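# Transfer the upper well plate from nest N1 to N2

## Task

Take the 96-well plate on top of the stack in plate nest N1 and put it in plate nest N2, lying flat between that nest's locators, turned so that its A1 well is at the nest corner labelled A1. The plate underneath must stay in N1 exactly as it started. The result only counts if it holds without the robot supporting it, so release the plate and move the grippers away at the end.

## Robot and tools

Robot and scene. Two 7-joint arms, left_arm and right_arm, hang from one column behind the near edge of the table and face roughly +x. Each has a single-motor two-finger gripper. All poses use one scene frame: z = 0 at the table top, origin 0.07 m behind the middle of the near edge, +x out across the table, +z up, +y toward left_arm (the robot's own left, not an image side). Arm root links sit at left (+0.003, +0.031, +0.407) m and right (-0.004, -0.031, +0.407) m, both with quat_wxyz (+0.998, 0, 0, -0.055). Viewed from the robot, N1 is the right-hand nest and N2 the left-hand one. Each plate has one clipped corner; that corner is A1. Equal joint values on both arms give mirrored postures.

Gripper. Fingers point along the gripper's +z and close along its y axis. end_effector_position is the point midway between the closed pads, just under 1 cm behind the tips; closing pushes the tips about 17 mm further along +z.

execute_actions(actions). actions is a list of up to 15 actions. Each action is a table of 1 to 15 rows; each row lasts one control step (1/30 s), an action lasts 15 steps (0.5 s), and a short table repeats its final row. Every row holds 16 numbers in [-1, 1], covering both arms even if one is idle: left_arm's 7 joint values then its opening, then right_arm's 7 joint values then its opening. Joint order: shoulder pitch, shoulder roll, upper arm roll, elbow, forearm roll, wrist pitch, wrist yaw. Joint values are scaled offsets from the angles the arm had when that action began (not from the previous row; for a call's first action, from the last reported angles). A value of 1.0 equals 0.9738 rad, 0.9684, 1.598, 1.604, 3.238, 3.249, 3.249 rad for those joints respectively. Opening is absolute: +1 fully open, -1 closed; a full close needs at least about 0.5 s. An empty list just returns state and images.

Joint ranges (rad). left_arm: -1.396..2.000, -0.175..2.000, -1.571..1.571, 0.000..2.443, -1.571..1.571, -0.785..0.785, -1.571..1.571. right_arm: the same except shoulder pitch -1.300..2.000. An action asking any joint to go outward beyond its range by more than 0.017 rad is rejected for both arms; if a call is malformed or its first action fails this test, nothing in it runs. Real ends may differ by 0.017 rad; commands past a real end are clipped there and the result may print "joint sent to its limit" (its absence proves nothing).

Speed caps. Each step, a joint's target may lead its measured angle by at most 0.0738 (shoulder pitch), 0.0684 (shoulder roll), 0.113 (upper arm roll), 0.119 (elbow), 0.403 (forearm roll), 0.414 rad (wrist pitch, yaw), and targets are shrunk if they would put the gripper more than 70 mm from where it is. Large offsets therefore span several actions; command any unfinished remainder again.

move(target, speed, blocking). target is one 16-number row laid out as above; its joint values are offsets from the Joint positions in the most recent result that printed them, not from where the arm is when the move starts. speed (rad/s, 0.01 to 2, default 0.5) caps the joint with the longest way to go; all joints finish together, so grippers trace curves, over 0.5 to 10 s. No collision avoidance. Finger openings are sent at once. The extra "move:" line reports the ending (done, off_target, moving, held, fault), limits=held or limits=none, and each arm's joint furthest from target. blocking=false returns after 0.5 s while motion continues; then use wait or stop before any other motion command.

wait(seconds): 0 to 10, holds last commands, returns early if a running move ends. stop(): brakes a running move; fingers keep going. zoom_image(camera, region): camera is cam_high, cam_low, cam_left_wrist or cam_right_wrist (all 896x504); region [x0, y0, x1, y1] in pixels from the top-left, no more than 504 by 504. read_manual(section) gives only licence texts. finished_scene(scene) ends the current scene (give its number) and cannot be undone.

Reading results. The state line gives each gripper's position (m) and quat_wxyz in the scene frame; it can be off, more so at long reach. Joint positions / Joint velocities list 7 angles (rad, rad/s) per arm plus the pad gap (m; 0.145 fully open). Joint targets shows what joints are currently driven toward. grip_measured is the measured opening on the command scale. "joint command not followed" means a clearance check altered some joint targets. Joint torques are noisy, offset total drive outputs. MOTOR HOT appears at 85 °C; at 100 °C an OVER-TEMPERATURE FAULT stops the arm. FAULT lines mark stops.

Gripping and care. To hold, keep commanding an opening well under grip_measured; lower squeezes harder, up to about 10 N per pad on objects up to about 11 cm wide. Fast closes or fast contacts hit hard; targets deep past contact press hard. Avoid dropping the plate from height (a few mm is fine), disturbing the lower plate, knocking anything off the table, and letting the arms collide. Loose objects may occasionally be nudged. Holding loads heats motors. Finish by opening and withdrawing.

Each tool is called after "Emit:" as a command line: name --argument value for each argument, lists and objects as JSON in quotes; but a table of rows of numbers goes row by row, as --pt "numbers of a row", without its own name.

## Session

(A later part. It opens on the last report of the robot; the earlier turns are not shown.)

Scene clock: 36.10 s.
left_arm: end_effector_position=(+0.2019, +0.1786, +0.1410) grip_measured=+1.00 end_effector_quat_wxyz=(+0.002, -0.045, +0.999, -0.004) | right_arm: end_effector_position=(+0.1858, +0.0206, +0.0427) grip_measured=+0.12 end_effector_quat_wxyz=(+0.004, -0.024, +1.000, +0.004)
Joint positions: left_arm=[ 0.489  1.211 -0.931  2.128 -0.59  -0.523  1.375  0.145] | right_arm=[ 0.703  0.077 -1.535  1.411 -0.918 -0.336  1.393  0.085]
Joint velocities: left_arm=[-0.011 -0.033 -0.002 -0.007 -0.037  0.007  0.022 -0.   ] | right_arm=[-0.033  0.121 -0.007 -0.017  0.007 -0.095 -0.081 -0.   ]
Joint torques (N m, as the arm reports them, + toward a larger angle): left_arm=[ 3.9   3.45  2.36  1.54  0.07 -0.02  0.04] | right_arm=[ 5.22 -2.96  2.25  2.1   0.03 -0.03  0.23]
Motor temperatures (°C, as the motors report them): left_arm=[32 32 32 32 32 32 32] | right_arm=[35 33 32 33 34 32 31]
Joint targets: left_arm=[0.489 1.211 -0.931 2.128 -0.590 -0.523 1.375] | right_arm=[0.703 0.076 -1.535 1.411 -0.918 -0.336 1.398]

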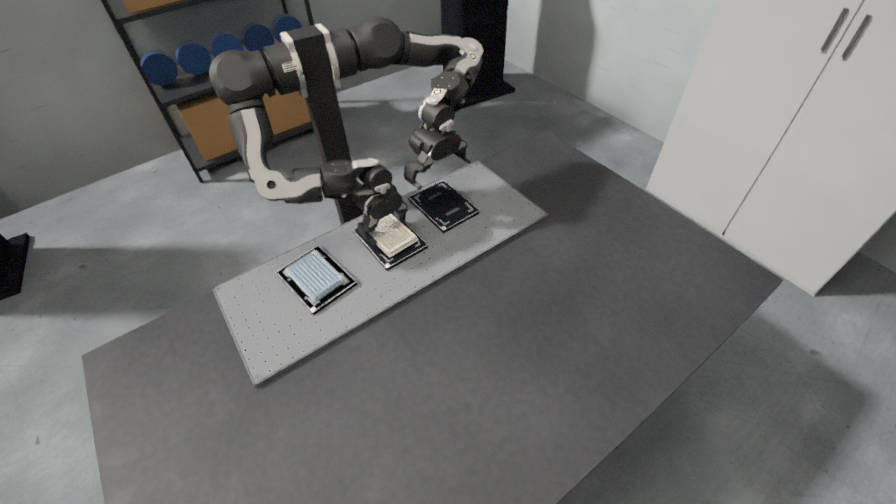

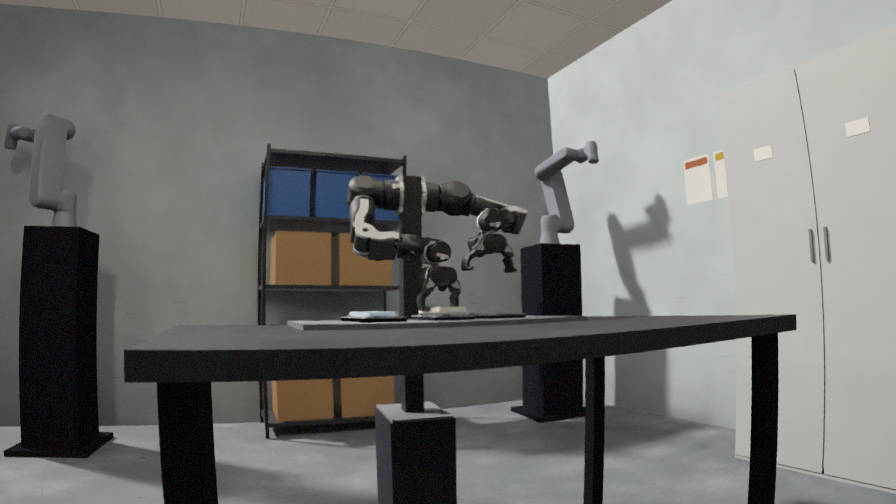

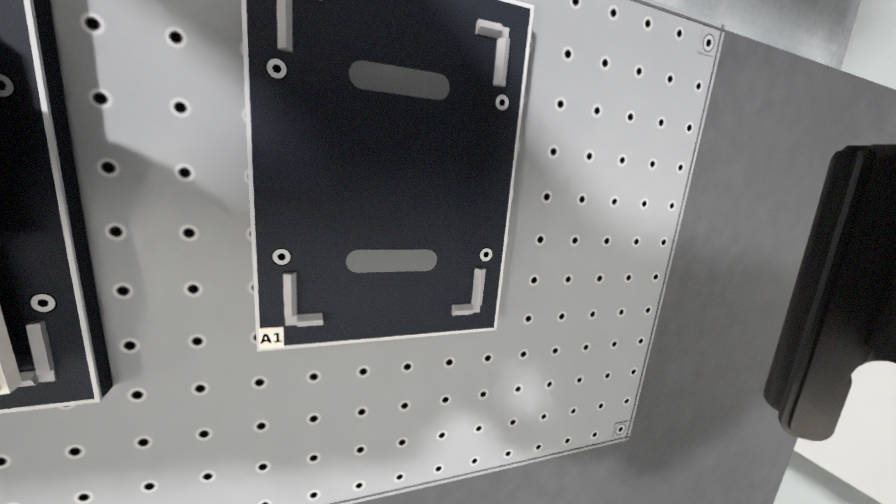

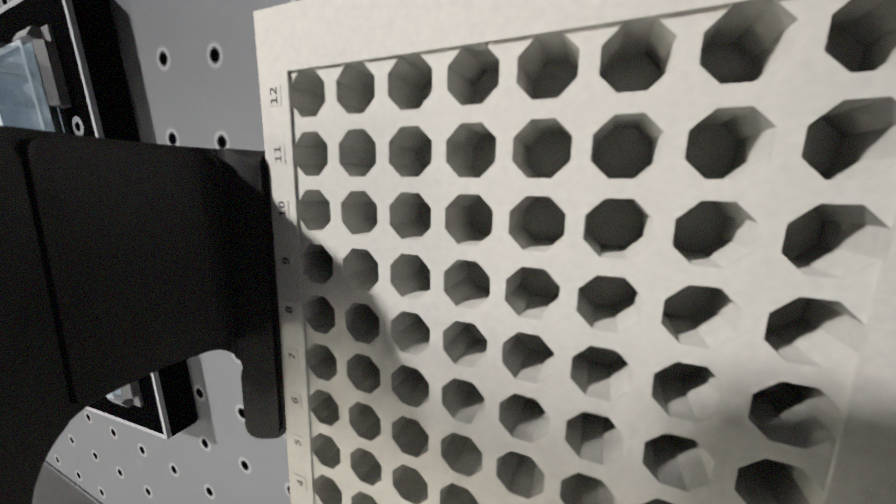

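Emit:
move --target '[0,0,0,0,0,0,0,1,-0.0113,-0.0031,-0.0044,-0.0084,-0.0028,-0.0018,-0.0052,-0.15]' --speed 0.03

Emit:
zoom_image --camera "cam_left_wrist" --region '[0, 290, 130, 420]'

Emit:
zoom_image --camera "cam_high" --region '[375, 230, 430, 272]'

Scene clock: 37.87 s.
left_arm: end_effector_position=(+0.2019, +0.1786, +0.1410) grip_measured=+1.00 end_effector_quat_wxyz=(+0.002, -0.045, +0.999, -0.004) | right_arm: end_effector_position=(+0.1837, +0.0200, +0.0385) grip_measured=+0.12 end_effector_quat_wxyz=(+0.001, -0.024, +1.000, +0.004)
Joint positions: left_arm=[ 0.489  1.211 -0.931  2.128 -0.59  -0.523  1.375  0.145] | right_arm=[ 0.693  0.077 -1.539  1.399 -0.926 -0.339  1.382  0.085]
Joint velocities: left_arm=[ 0.011  0.011 -0.002 -0.017 -0.022  0.037  0.007  0.   ] | right_arm=[ 0.033  0.011  0.007  0.002 -0.037  0.066  0.007  0.   ]
Joint torques (N m, as the arm reports them, + toward a larger angle): left_arm=[3.88 3.3  2.32 1.5  0.07 0.   0.03] | right_arm=[ 4.81 -3.21  1.64  1.78 -0.03 -0.11 -0.12]
Motor temperatures (°C, as the motors report them): left_arm=[32 32 32 32 32 32 32] | right_arm=[35 33 32 33 34 32 31]
Joint targets: left_arm=[0.489 1.211 -0.931 2.128 -0.590 -0.523 1.375] | right_arm=[0.692 0.074 -1.542 1.397 -0.928 -0.342 1.376]
move: done; limits=none; left_arm: farthest joint: the shoulder pitch, 0.000 radians from its target (0.000 radians at the start); right_arm: farthest joint: the wrist yaw, 0.006 radians from its target (0.016 radians at the start)

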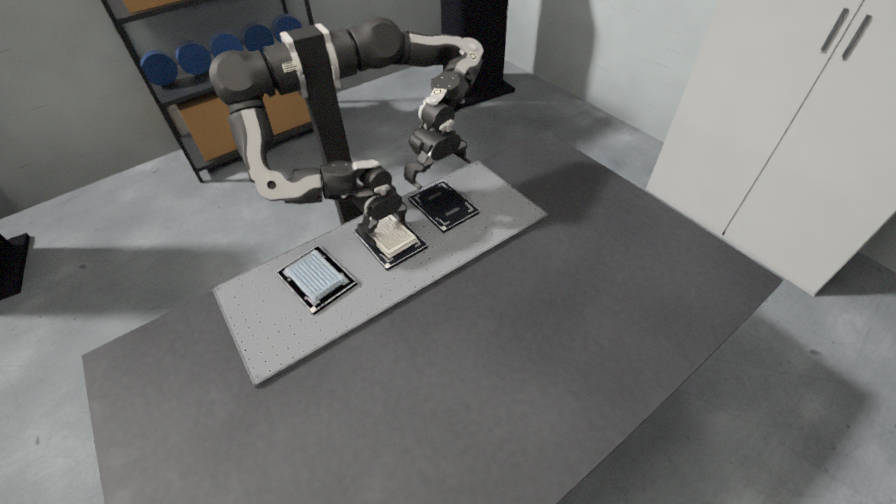

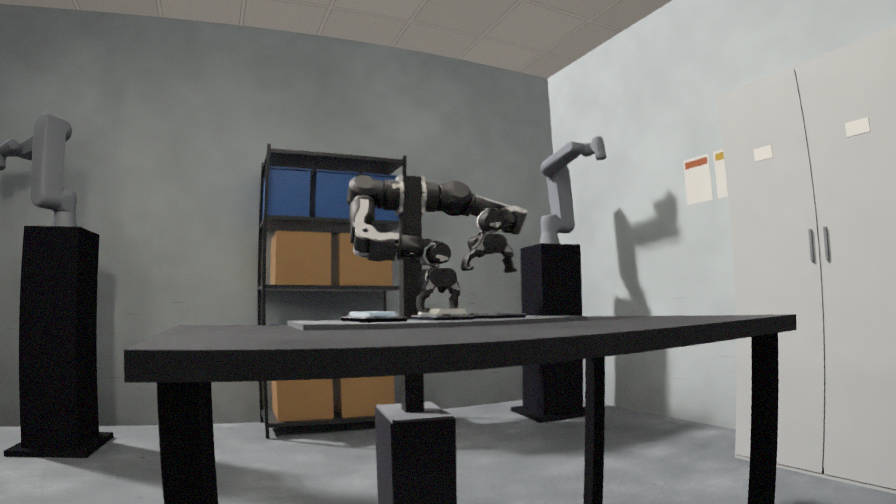

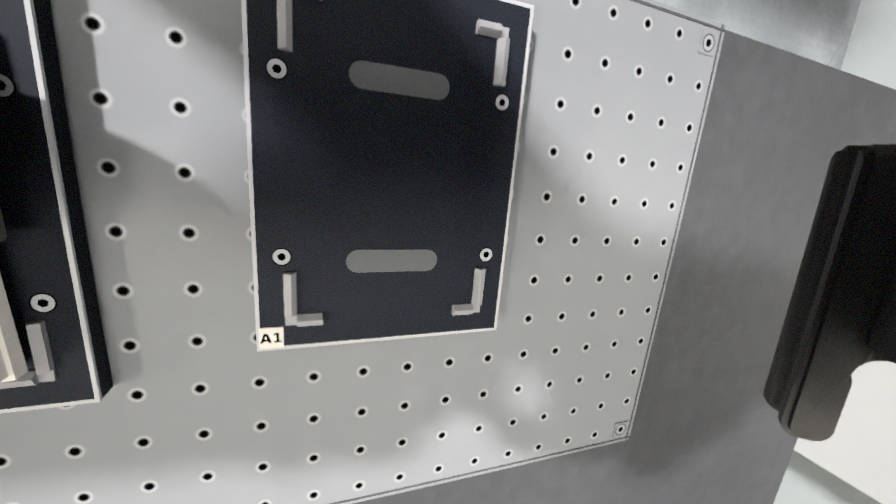

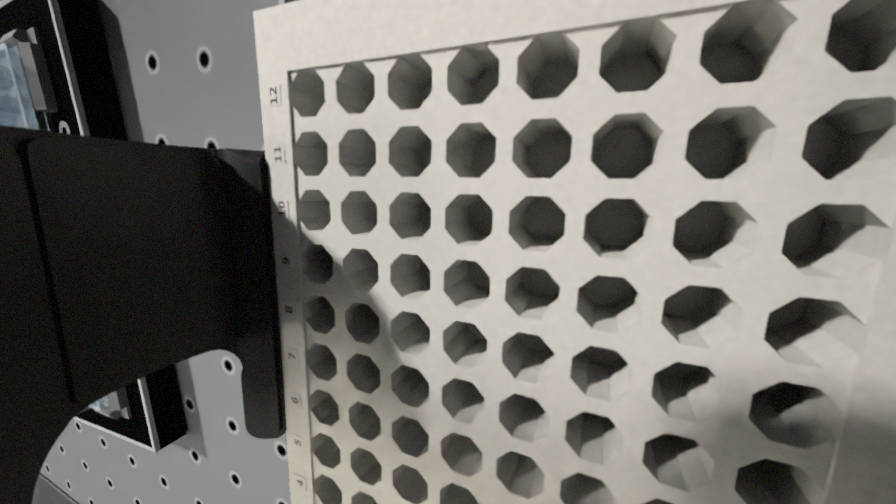

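Region (0, 290, 130, 420) of cam_left_wrist's 896x504 image, scaled by 3.877, with more detail than that image has.

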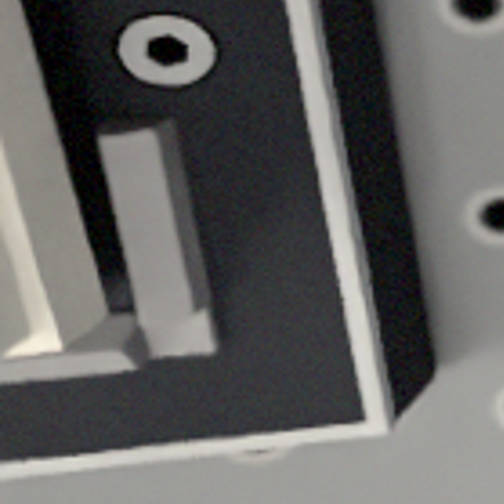

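Region (375, 230, 430, 272) of cam_high's 896x504 image, scaled by 9.164, with more detail than that image has; it fills the top 385 rows of this view, and the rest is white.

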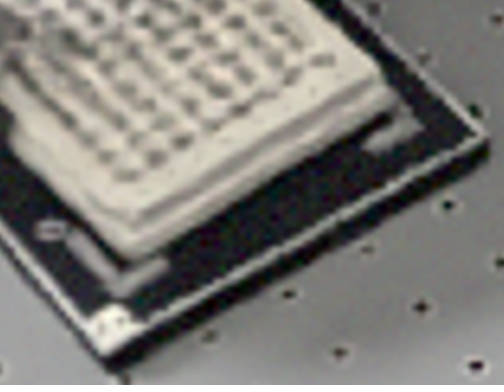

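Emit:
execute_actions --actions '[]'

Scene clock: 38.73 s.
left_arm: end_effector_position=(+0.2019, +0.1786, +0.1410) grip_measured=+1.00 end_effector_quat_wxyz=(+0.002, -0.045, +0.999, -0.004) | right_arm: end_effector_position=(+0.1837, +0.0200, +0.0385) grip_measured=+0.12 end_effector_quat_wxyz=(+0.001, -0.024, +1.000, +0.004)
Joint positions: left_arm=[ 0.489  1.211 -0.931  2.128 -0.59  -0.523  1.375  0.145] | right_arm=[ 0.693  0.077 -1.539  1.399 -0.926 -0.339  1.382  0.085]
Joint velocities: left_arm=[-0.099 -0.033  0.002 -0.007 -0.007  0.066  0.007  0.   ] | right_arm=[ 0.011  0.011 -0.017 -0.002  0.066 -0.037  0.066  0.   ]
Joint torques (N m, as the arm reports them, + toward a larger angle): left_arm=[ 3.78  3.34  2.36  1.59  0.07 -0.03  0.01] | right_arm=[ 4.83 -3.21  1.63  1.78 -0.03 -0.11 -0.12]
Motor temperatures (°C, as the motors report them): left_arm=[32 32 32 32 32 32 32] | right_arm=[35 33 32 33 34 32 31]
Joint targets: left_arm=[0.489 1.211 -0.931 2.128 -0.590 -0.523 1.375] | right_arm=[0.692 0.074 -1.542 1.397 -0.928 -0.342 1.376]

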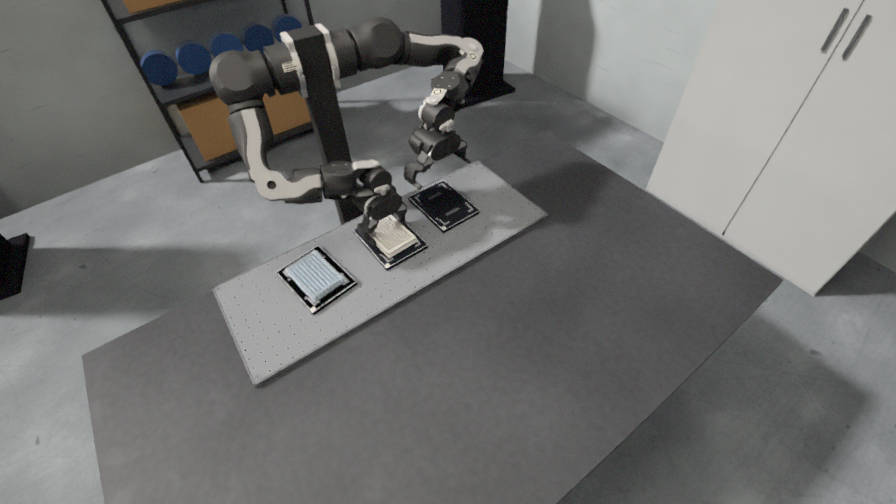

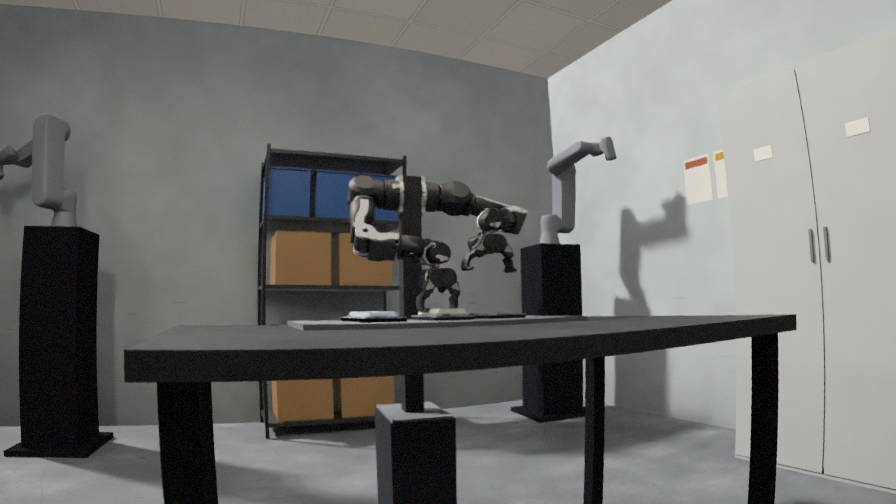

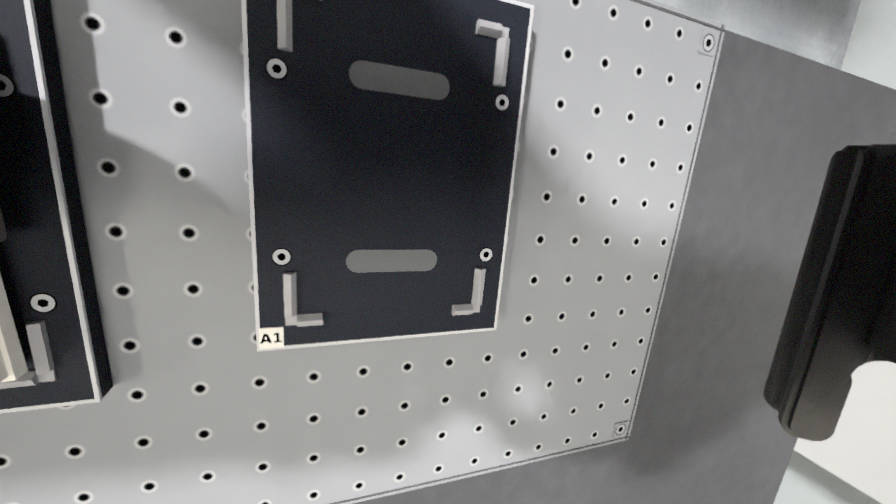

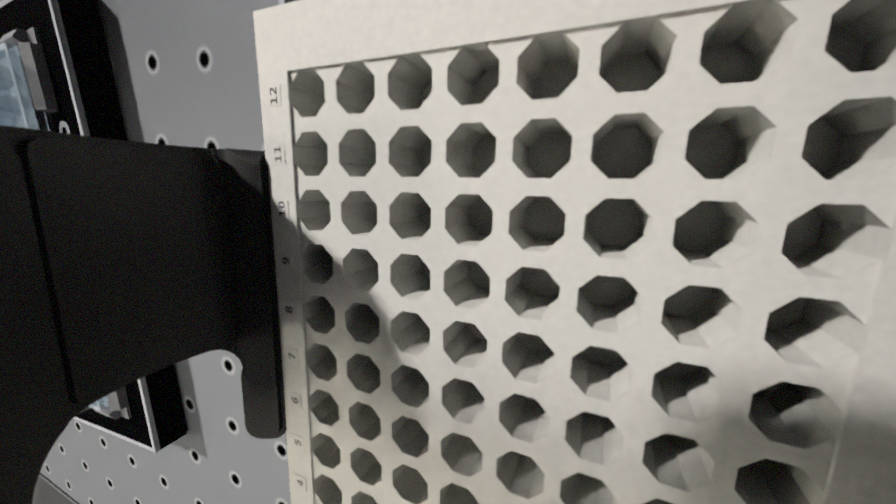

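Emit:
move --target '[0,0,0,0,0,0,0,1,-0.0105,-0.0055,-0.006,-0.0145,-0.0048,-0.0025,-0.008,-0.15]' --speed 0.03

Emit:
zoom_image --camera "cam_left_wrist" --region '[0,290,130,420]'

Emit:
zoom_image --camera "cam_high" --region '[345,200,443,272]'

Scene clock: 40.00 s.
left_arm: end_effector_position=(+0.2019, +0.1786, +0.1410) grip_measured=+1.00 end_effector_quat_wxyz=(+0.002, -0.045, +0.999, -0.004) | right_arm: end_effector_position=(+0.1841, +0.0196, +0.0356) grip_measured=+0.12 end_effector_quat_wxyz=(+0.001, -0.025, +1.000, +0.000)
Joint positions: left_arm=[ 0.489  1.211 -0.931  2.128 -0.59  -0.523  1.375  0.145] | right_arm=[ 0.689  0.071 -1.543  1.382 -0.934 -0.344  1.377  0.085]
Joint velocities: left_arm=[ 0.099 -0.033 -0.007 -0.007 -0.022 -0.022  0.051  0.   ] | right_arm=[-0.055 -0.033 -0.012  0.002  0.051 -0.037  0.007  0.   ]
Joint torques (N m, as the arm reports them, + toward a larger angle): left_arm=[ 3.88  3.49  2.39  1.54  0.08 -0.05  0.04] | right_arm=[ 3.61 -2.36  0.9   0.94 -0.2  -0.13 -0.54]
Motor temperatures (°C, as the motors report them): left_arm=[32 32 32 32 32 32 32] | right_arm=[35 33 32 33 34 32 31]
Joint targets: left_arm=[0.489 1.211 -0.931 2.128 -0.590 -0.523 1.375] | right_arm=[0.683 0.072 -1.549 1.376 -0.941 -0.347 1.356]
move: off_target (right_arm); limits=none; left_arm: farthest joint: the shoulder pitch, 0.000 radians from its target (0.000 radians at the start); right_arm: farthest joint: the wrist yaw, 0.021 radians from its target (0.026 radians at the start)

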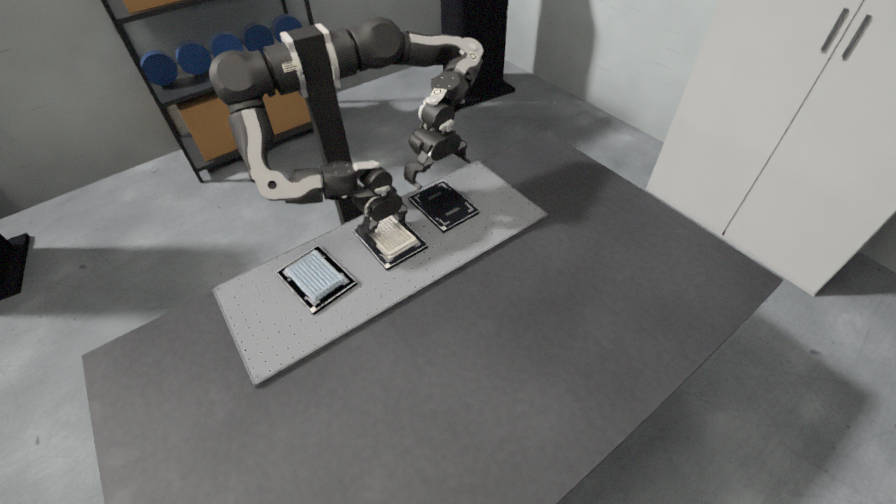

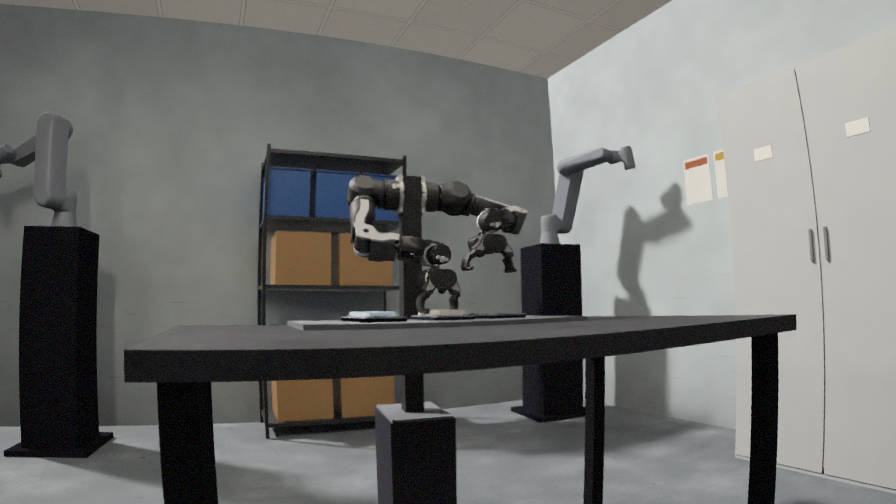

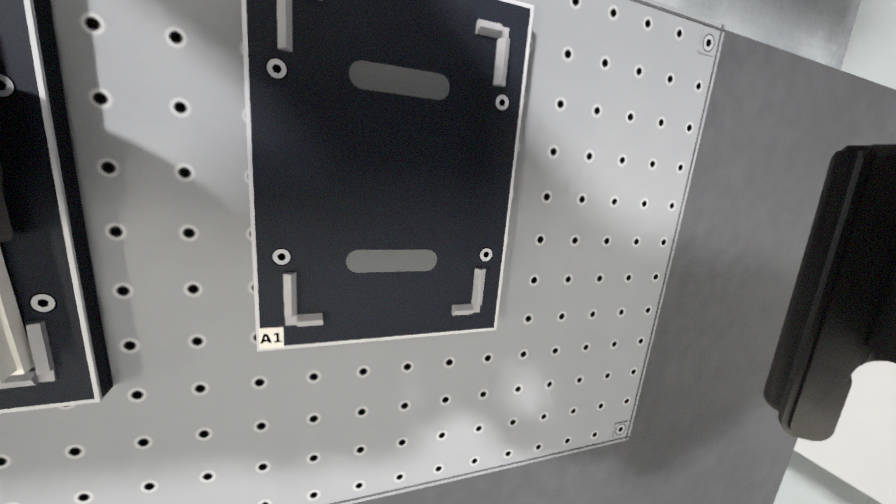

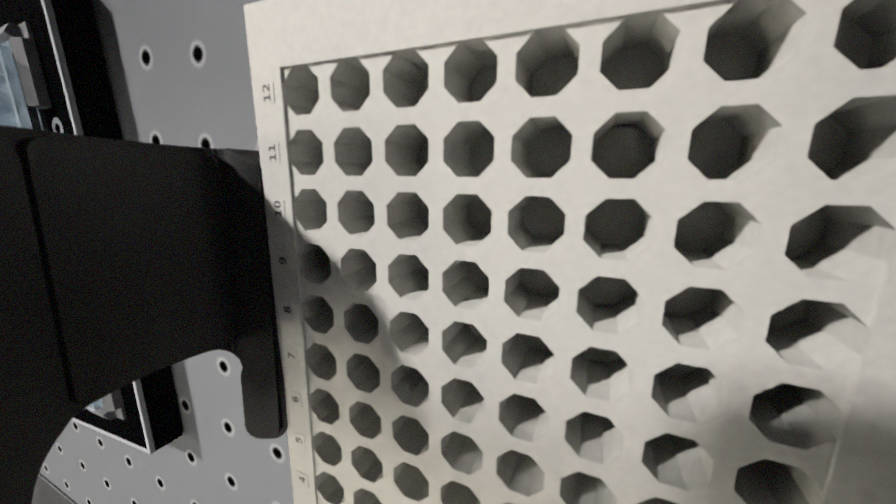

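Region (0, 290, 130, 420) of cam_left_wrist's 896x504 image, scaled by 3.877, with more detail than that image has.

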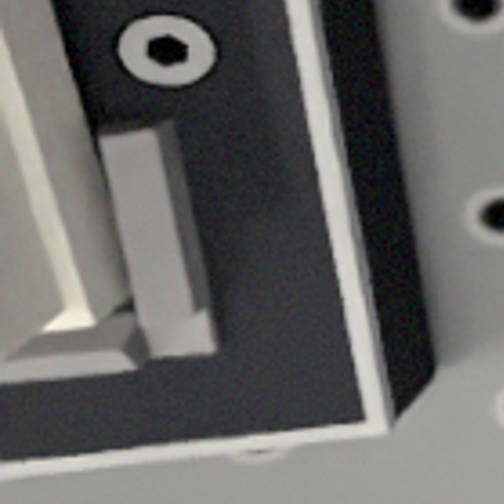

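Region (345, 200, 443, 272) of cam_high's 896x504 image, scaled by 5.143, with more detail than that image has; it fills the top 370 rows of this view, and the rest is white.

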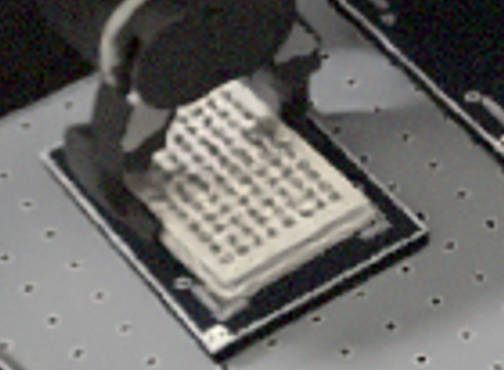

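Emit:
zoom_image --camera "cam_high" --region '[370,228,430,270]'

Emit:
zoom_image --camera "cam_low" --region '[405,290,475,325]'

Emit:
zoom_image --camera "cam_left_wrist" --region '[0,150,100,420]'

Region (370, 228, 430, 270) of cam_high's 896x504 image, scaled by 8.400, with more detail than that image has; it fills the top 353 rows of this view, and the rest is white.

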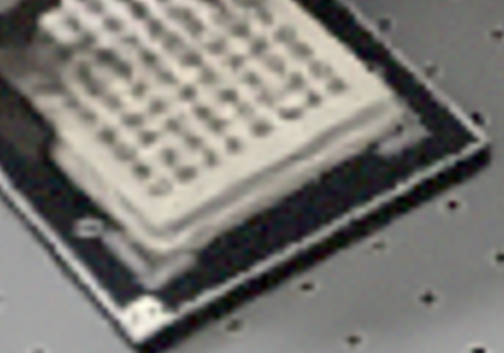

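Region (405, 290, 475, 325) of cam_low's 896x504 image, scaled by 7.200, with more detail than that image has.

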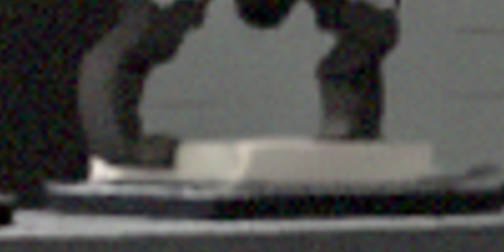

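Region (0, 150, 100, 420) of cam_left_wrist's 896x504 image, scaled by 1.867, with more detail than that image has; it fills the left 187 columns of this view, and the rest is white.

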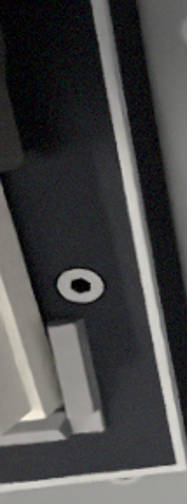

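Emit:
move --target '[0,0,0,0,0,0,0,1,0,0,0,0,0,0,0,0.35]'

Emit:
move --target '[0,0,0,0,0,0,0,1,0.045,0.025,0.02,0.08,0.025,0.01,0.04,0.35]' --speed 0.2

Scene clock: 41.13 s.
left_arm: end_effector_position=(+0.2019, +0.1786, +0.1410) grip_measured=+1.00 end_effector_quat_wxyz=(+0.002, -0.045, +0.999, -0.004) | right_arm: end_effector_position=(+0.1842, +0.0195, +0.0356) grip_measured=+0.35 end_effector_quat_wxyz=(+0.001, -0.025, +1.000, +0.000)
Joint positions: left_arm=[ 0.489  1.211 -0.931  2.128 -0.59  -0.523  1.375  0.145] | right_arm=[ 0.689  0.071 -1.543  1.382 -0.934 -0.344  1.377  0.101]
Joint velocities: left_arm=[ 0.011 -0.033 -0.022  0.002 -0.007  0.007 -0.037 -0.   ] | right_arm=[ 0.033  0.055  0.002 -0.017 -0.007 -0.037  0.022 -0.   ]
Joint torques (N m, as the arm reports them, + toward a larger angle): left_arm=[ 3.89  3.3   2.38  1.53  0.06 -0.03  0.02] | right_arm=[ 5.23 -2.58  2.2   2.14  0.04 -0.03  0.07]
Motor temperatures (°C, as the motors report them): left_arm=[32 32 32 32 32 32 32] | right_arm=[35 33 32 33 34 32 31]
Joint targets: left_arm=[0.489 1.211 -0.931 2.128 -0.590 -0.523 1.375] | right_arm=[0.690 0.071 -1.543 1.382 -0.934 -0.344 1.377]
move: done; limits=none; left_arm: farthest joint: the shoulder pitch, 0.000 radians from its target (0.000 radians at the start); right_arm: farthest joint: the shoulder pitch, 0.000 radians from its target (0.000 radians at the start)

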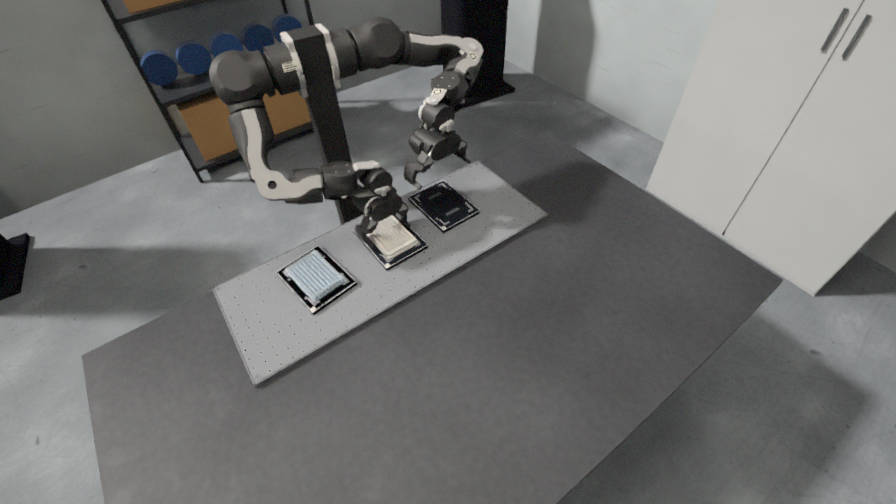

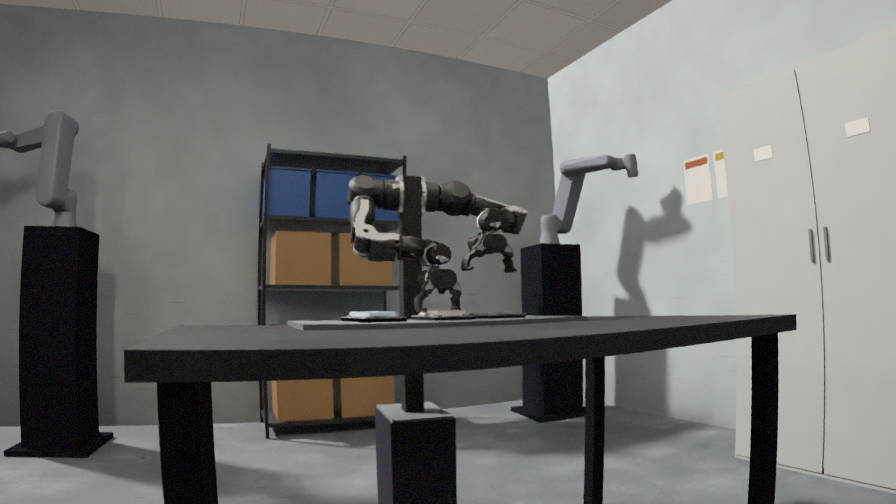

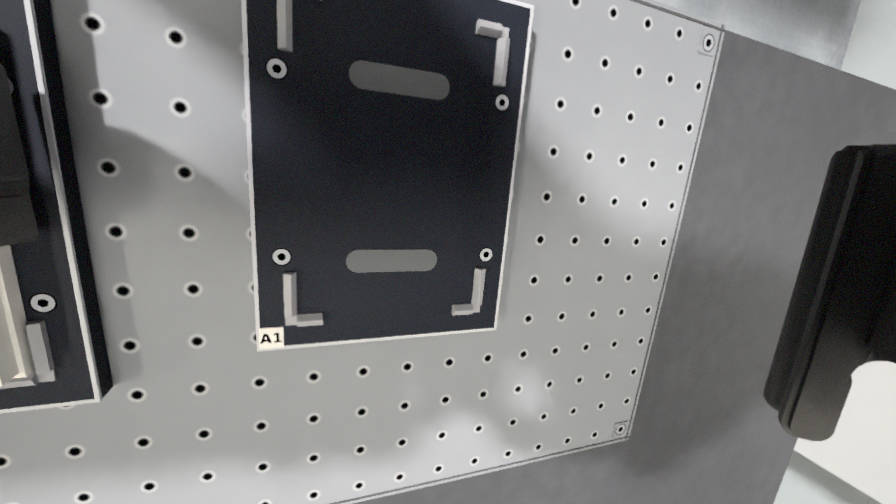

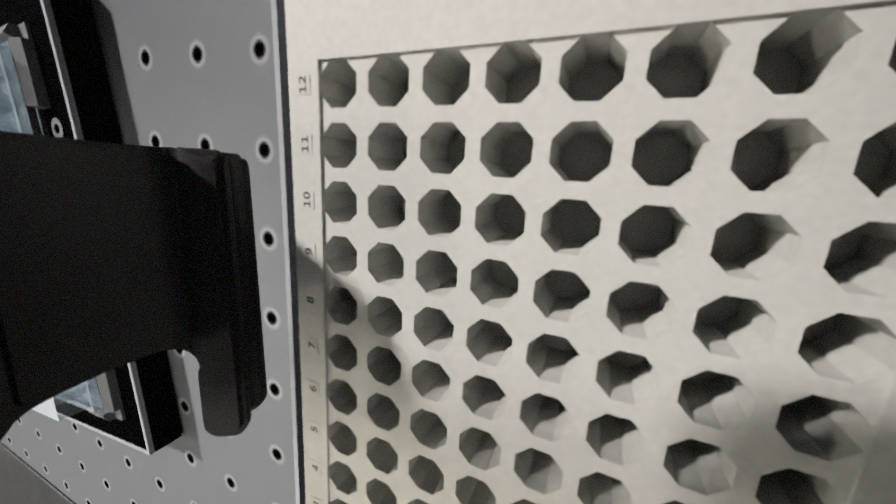

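Scene clock: 42.10 s.
left_arm: end_effector_position=(+0.2019, +0.1786, +0.1410) grip_measured=+1.00 end_effector_quat_wxyz=(+0.002, -0.045, +0.999, -0.004) | right_arm: end_effector_position=(+0.1814, +0.0172, +0.0640) grip_measured=+0.35 end_effector_quat_wxyz=(-0.002, -0.029, +1.000, -0.005)
Joint positions: left_arm=[ 0.489  1.211 -0.931  2.128 -0.59  -0.523  1.375  0.145] | right_arm=[ 0.731  0.094 -1.514  1.509 -0.855 -0.314  1.501  0.101]
Joint velocities: left_arm=[ 0.055  0.055 -0.002  0.012  0.037 -0.037 -0.095 -0.   ] | right_arm=[ 0.011  0.033 -0.002  0.017 -0.081  0.037 -0.007  0.   ]
Joint torques (N m, as the arm reports them, + toward a larger angle): left_arm=[ 3.92  3.58  2.36  1.59  0.06 -0.04  0.03] | right_arm=[ 5.79 -2.    3.01  2.44  0.1   0.06  0.25]
Motor temperatures (°C, as the motors report them): left_arm=[32 32 32 32 32 32 32] | right_arm=[35 33 32 33 34 32 31]
Joint targets: left_arm=[0.489 1.211 -0.931 2.128 -0.590 -0.523 1.375] | right_arm=[0.733 0.096 -1.511 1.511 -0.853 -0.311 1.506]
move: done; limits=none; left_arm: farthest joint: the shoulder pitch, 0.000 radians from its target (0.000 radians at the start); right_arm: farthest joint: the wrist yaw, 0.006 radians from its target (0.130 radians at the start)

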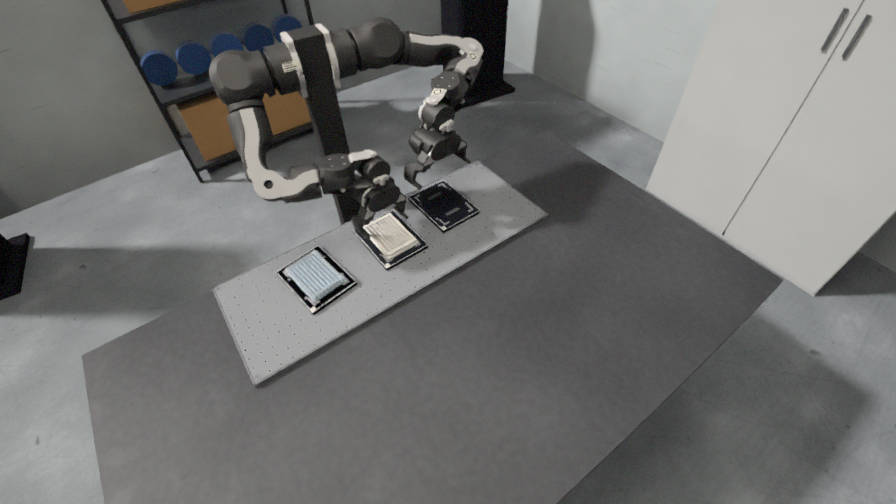

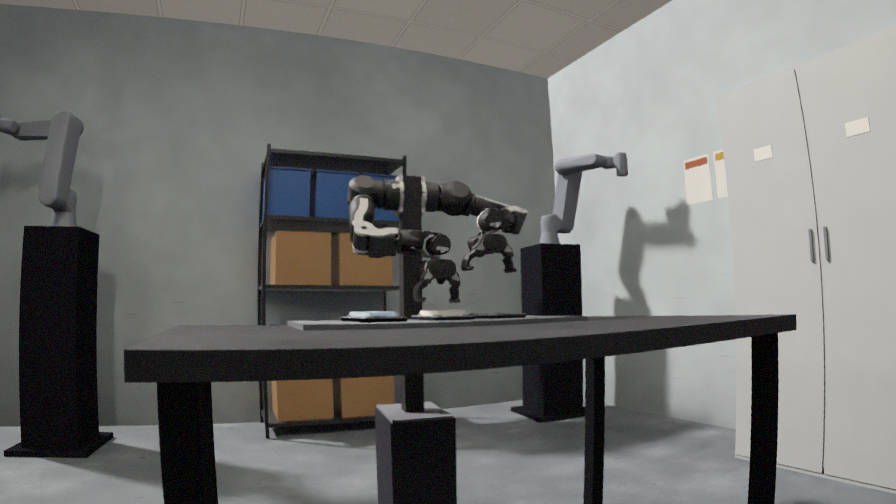

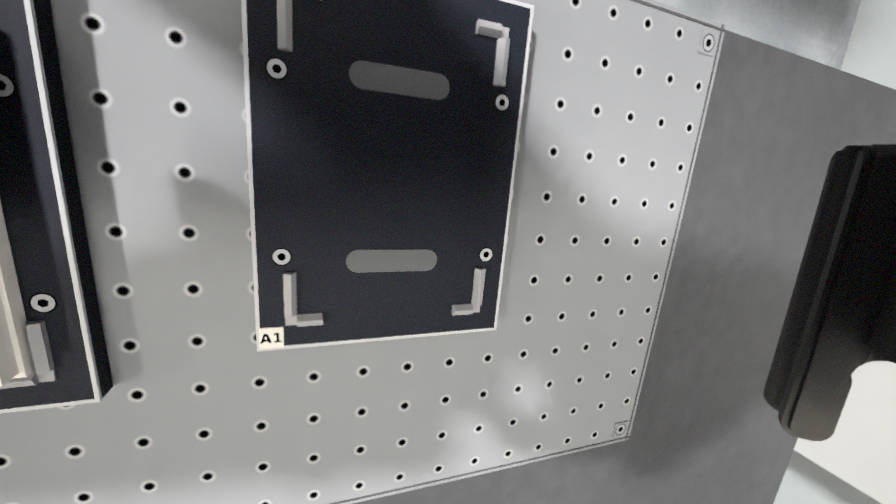

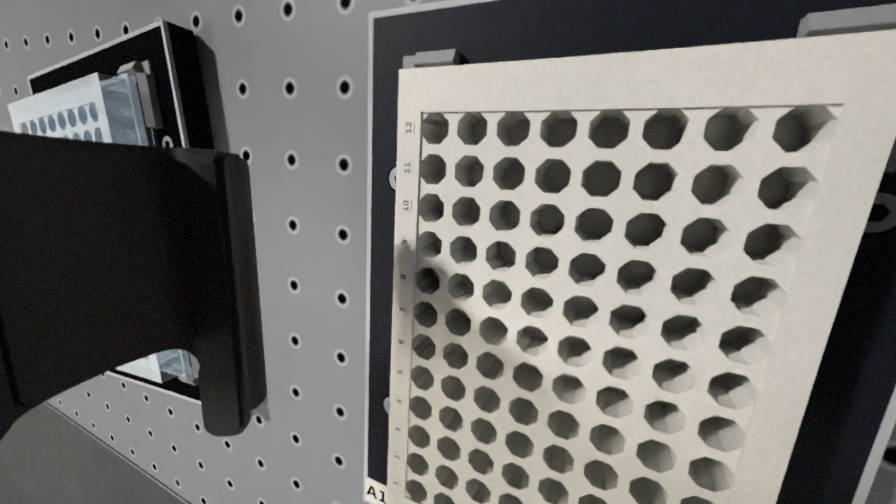

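Emit:
move --target '[0.2742,-0.8044,-0.3326,-0.278,-0.0598,0.1176,0.012,0.5,0.071,0.935,0.04,0.275,-0.029,-0.119,-0.123,0.35]' --speed 0.6

Scene clock: 46.23 s.
left_arm: end_effector_position=(+0.2043, +0.0174, +0.0661) grip_measured=+0.50 end_effector_quat_wxyz=(-0.001, -0.022, +1.000, -0.005) | right_arm: end_effector_position=(+0.1782, -0.1850, +0.0905) grip_measured=+0.35 end_effector_quat_wxyz=(+0.018, -0.055, +0.998, -0.004)
Joint positions: left_arm=[ 0.754  0.431 -1.458  1.684 -0.782 -0.144  1.409  0.112] | right_arm=[ 0.797  1.001 -1.454  1.948 -0.947 -0.698  1.107  0.101]
Joint velocities: left_arm=[ 0.033  0.033 -0.032  0.007  0.081  0.007  0.051 -0.   ] | right_arm=[ 0.099 -0.011 -0.022  0.012  0.081 -0.037 -0.007  0.   ]
Joint torques (N m, as the arm reports them, + toward a larger angle): left_arm=[6.07 0.04 1.51 1.86 0.08 0.08 0.19] | right_arm=[ 5.22  2.41  3.4   1.8  -0.06 -0.11 -0.09]
Motor temperatures (°C, as the motors report them): left_arm=[32 32 32 32 32 32 32] | right_arm=[35 33 32 33 34 32 31]
Joint targets: left_arm=[0.756 0.432 -1.462 1.682 -0.784 -0.141 1.414] | right_arm=[0.800 1.000 -1.450 1.950 -0.949 -0.701 1.101]
move: done; limits=none; left_arm: farthest joint: the wrist yaw, 0.005 radians from its target (0.039 radians at the start); right_arm: farthest joint: the wrist yaw, 0.005 radians from its target (0.399 radians at the start)

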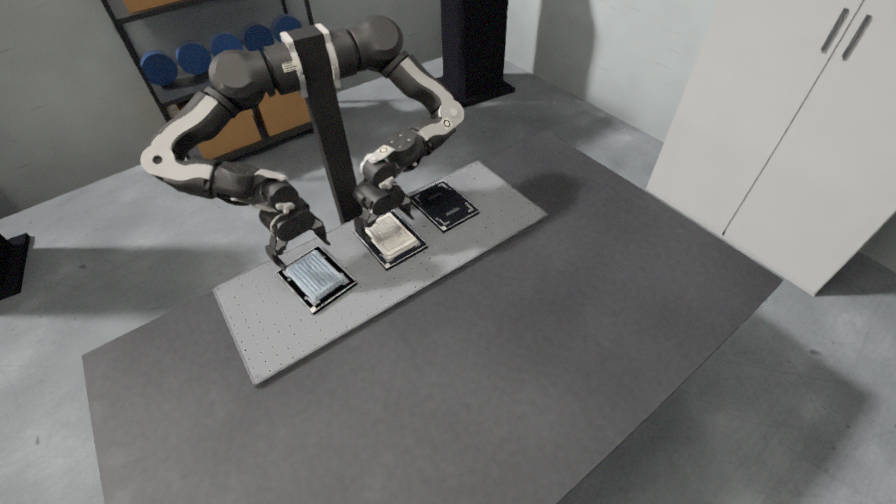

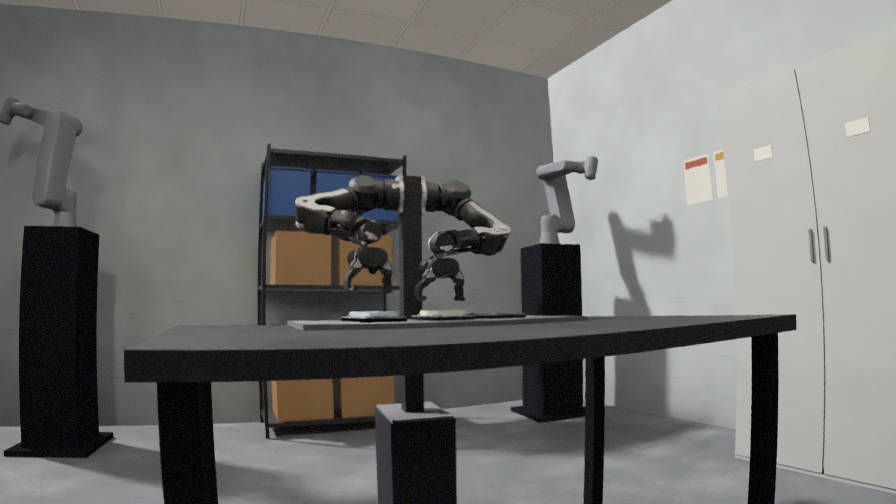

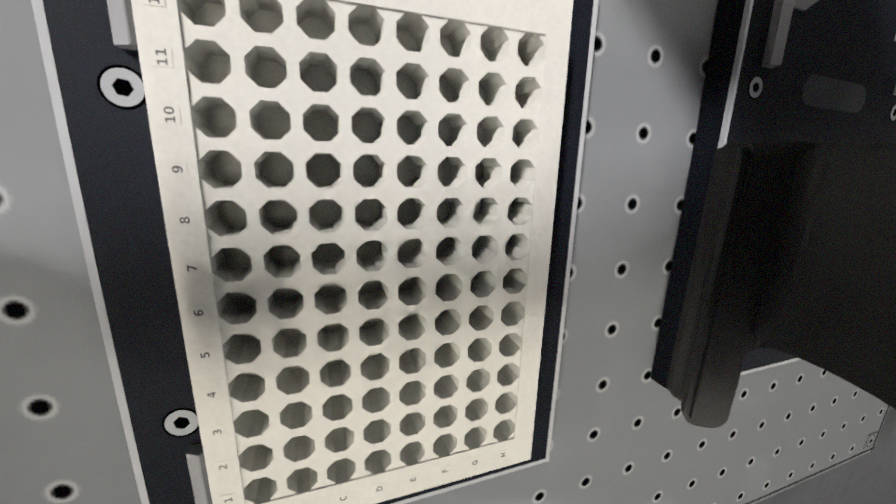

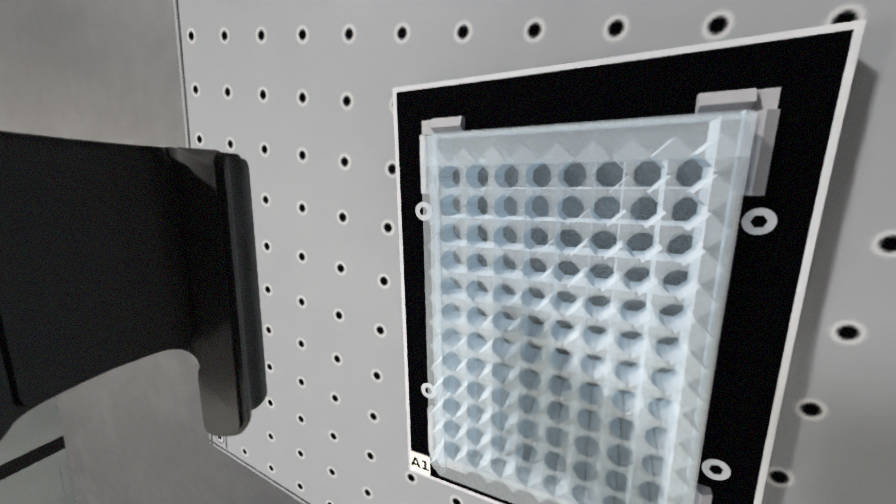

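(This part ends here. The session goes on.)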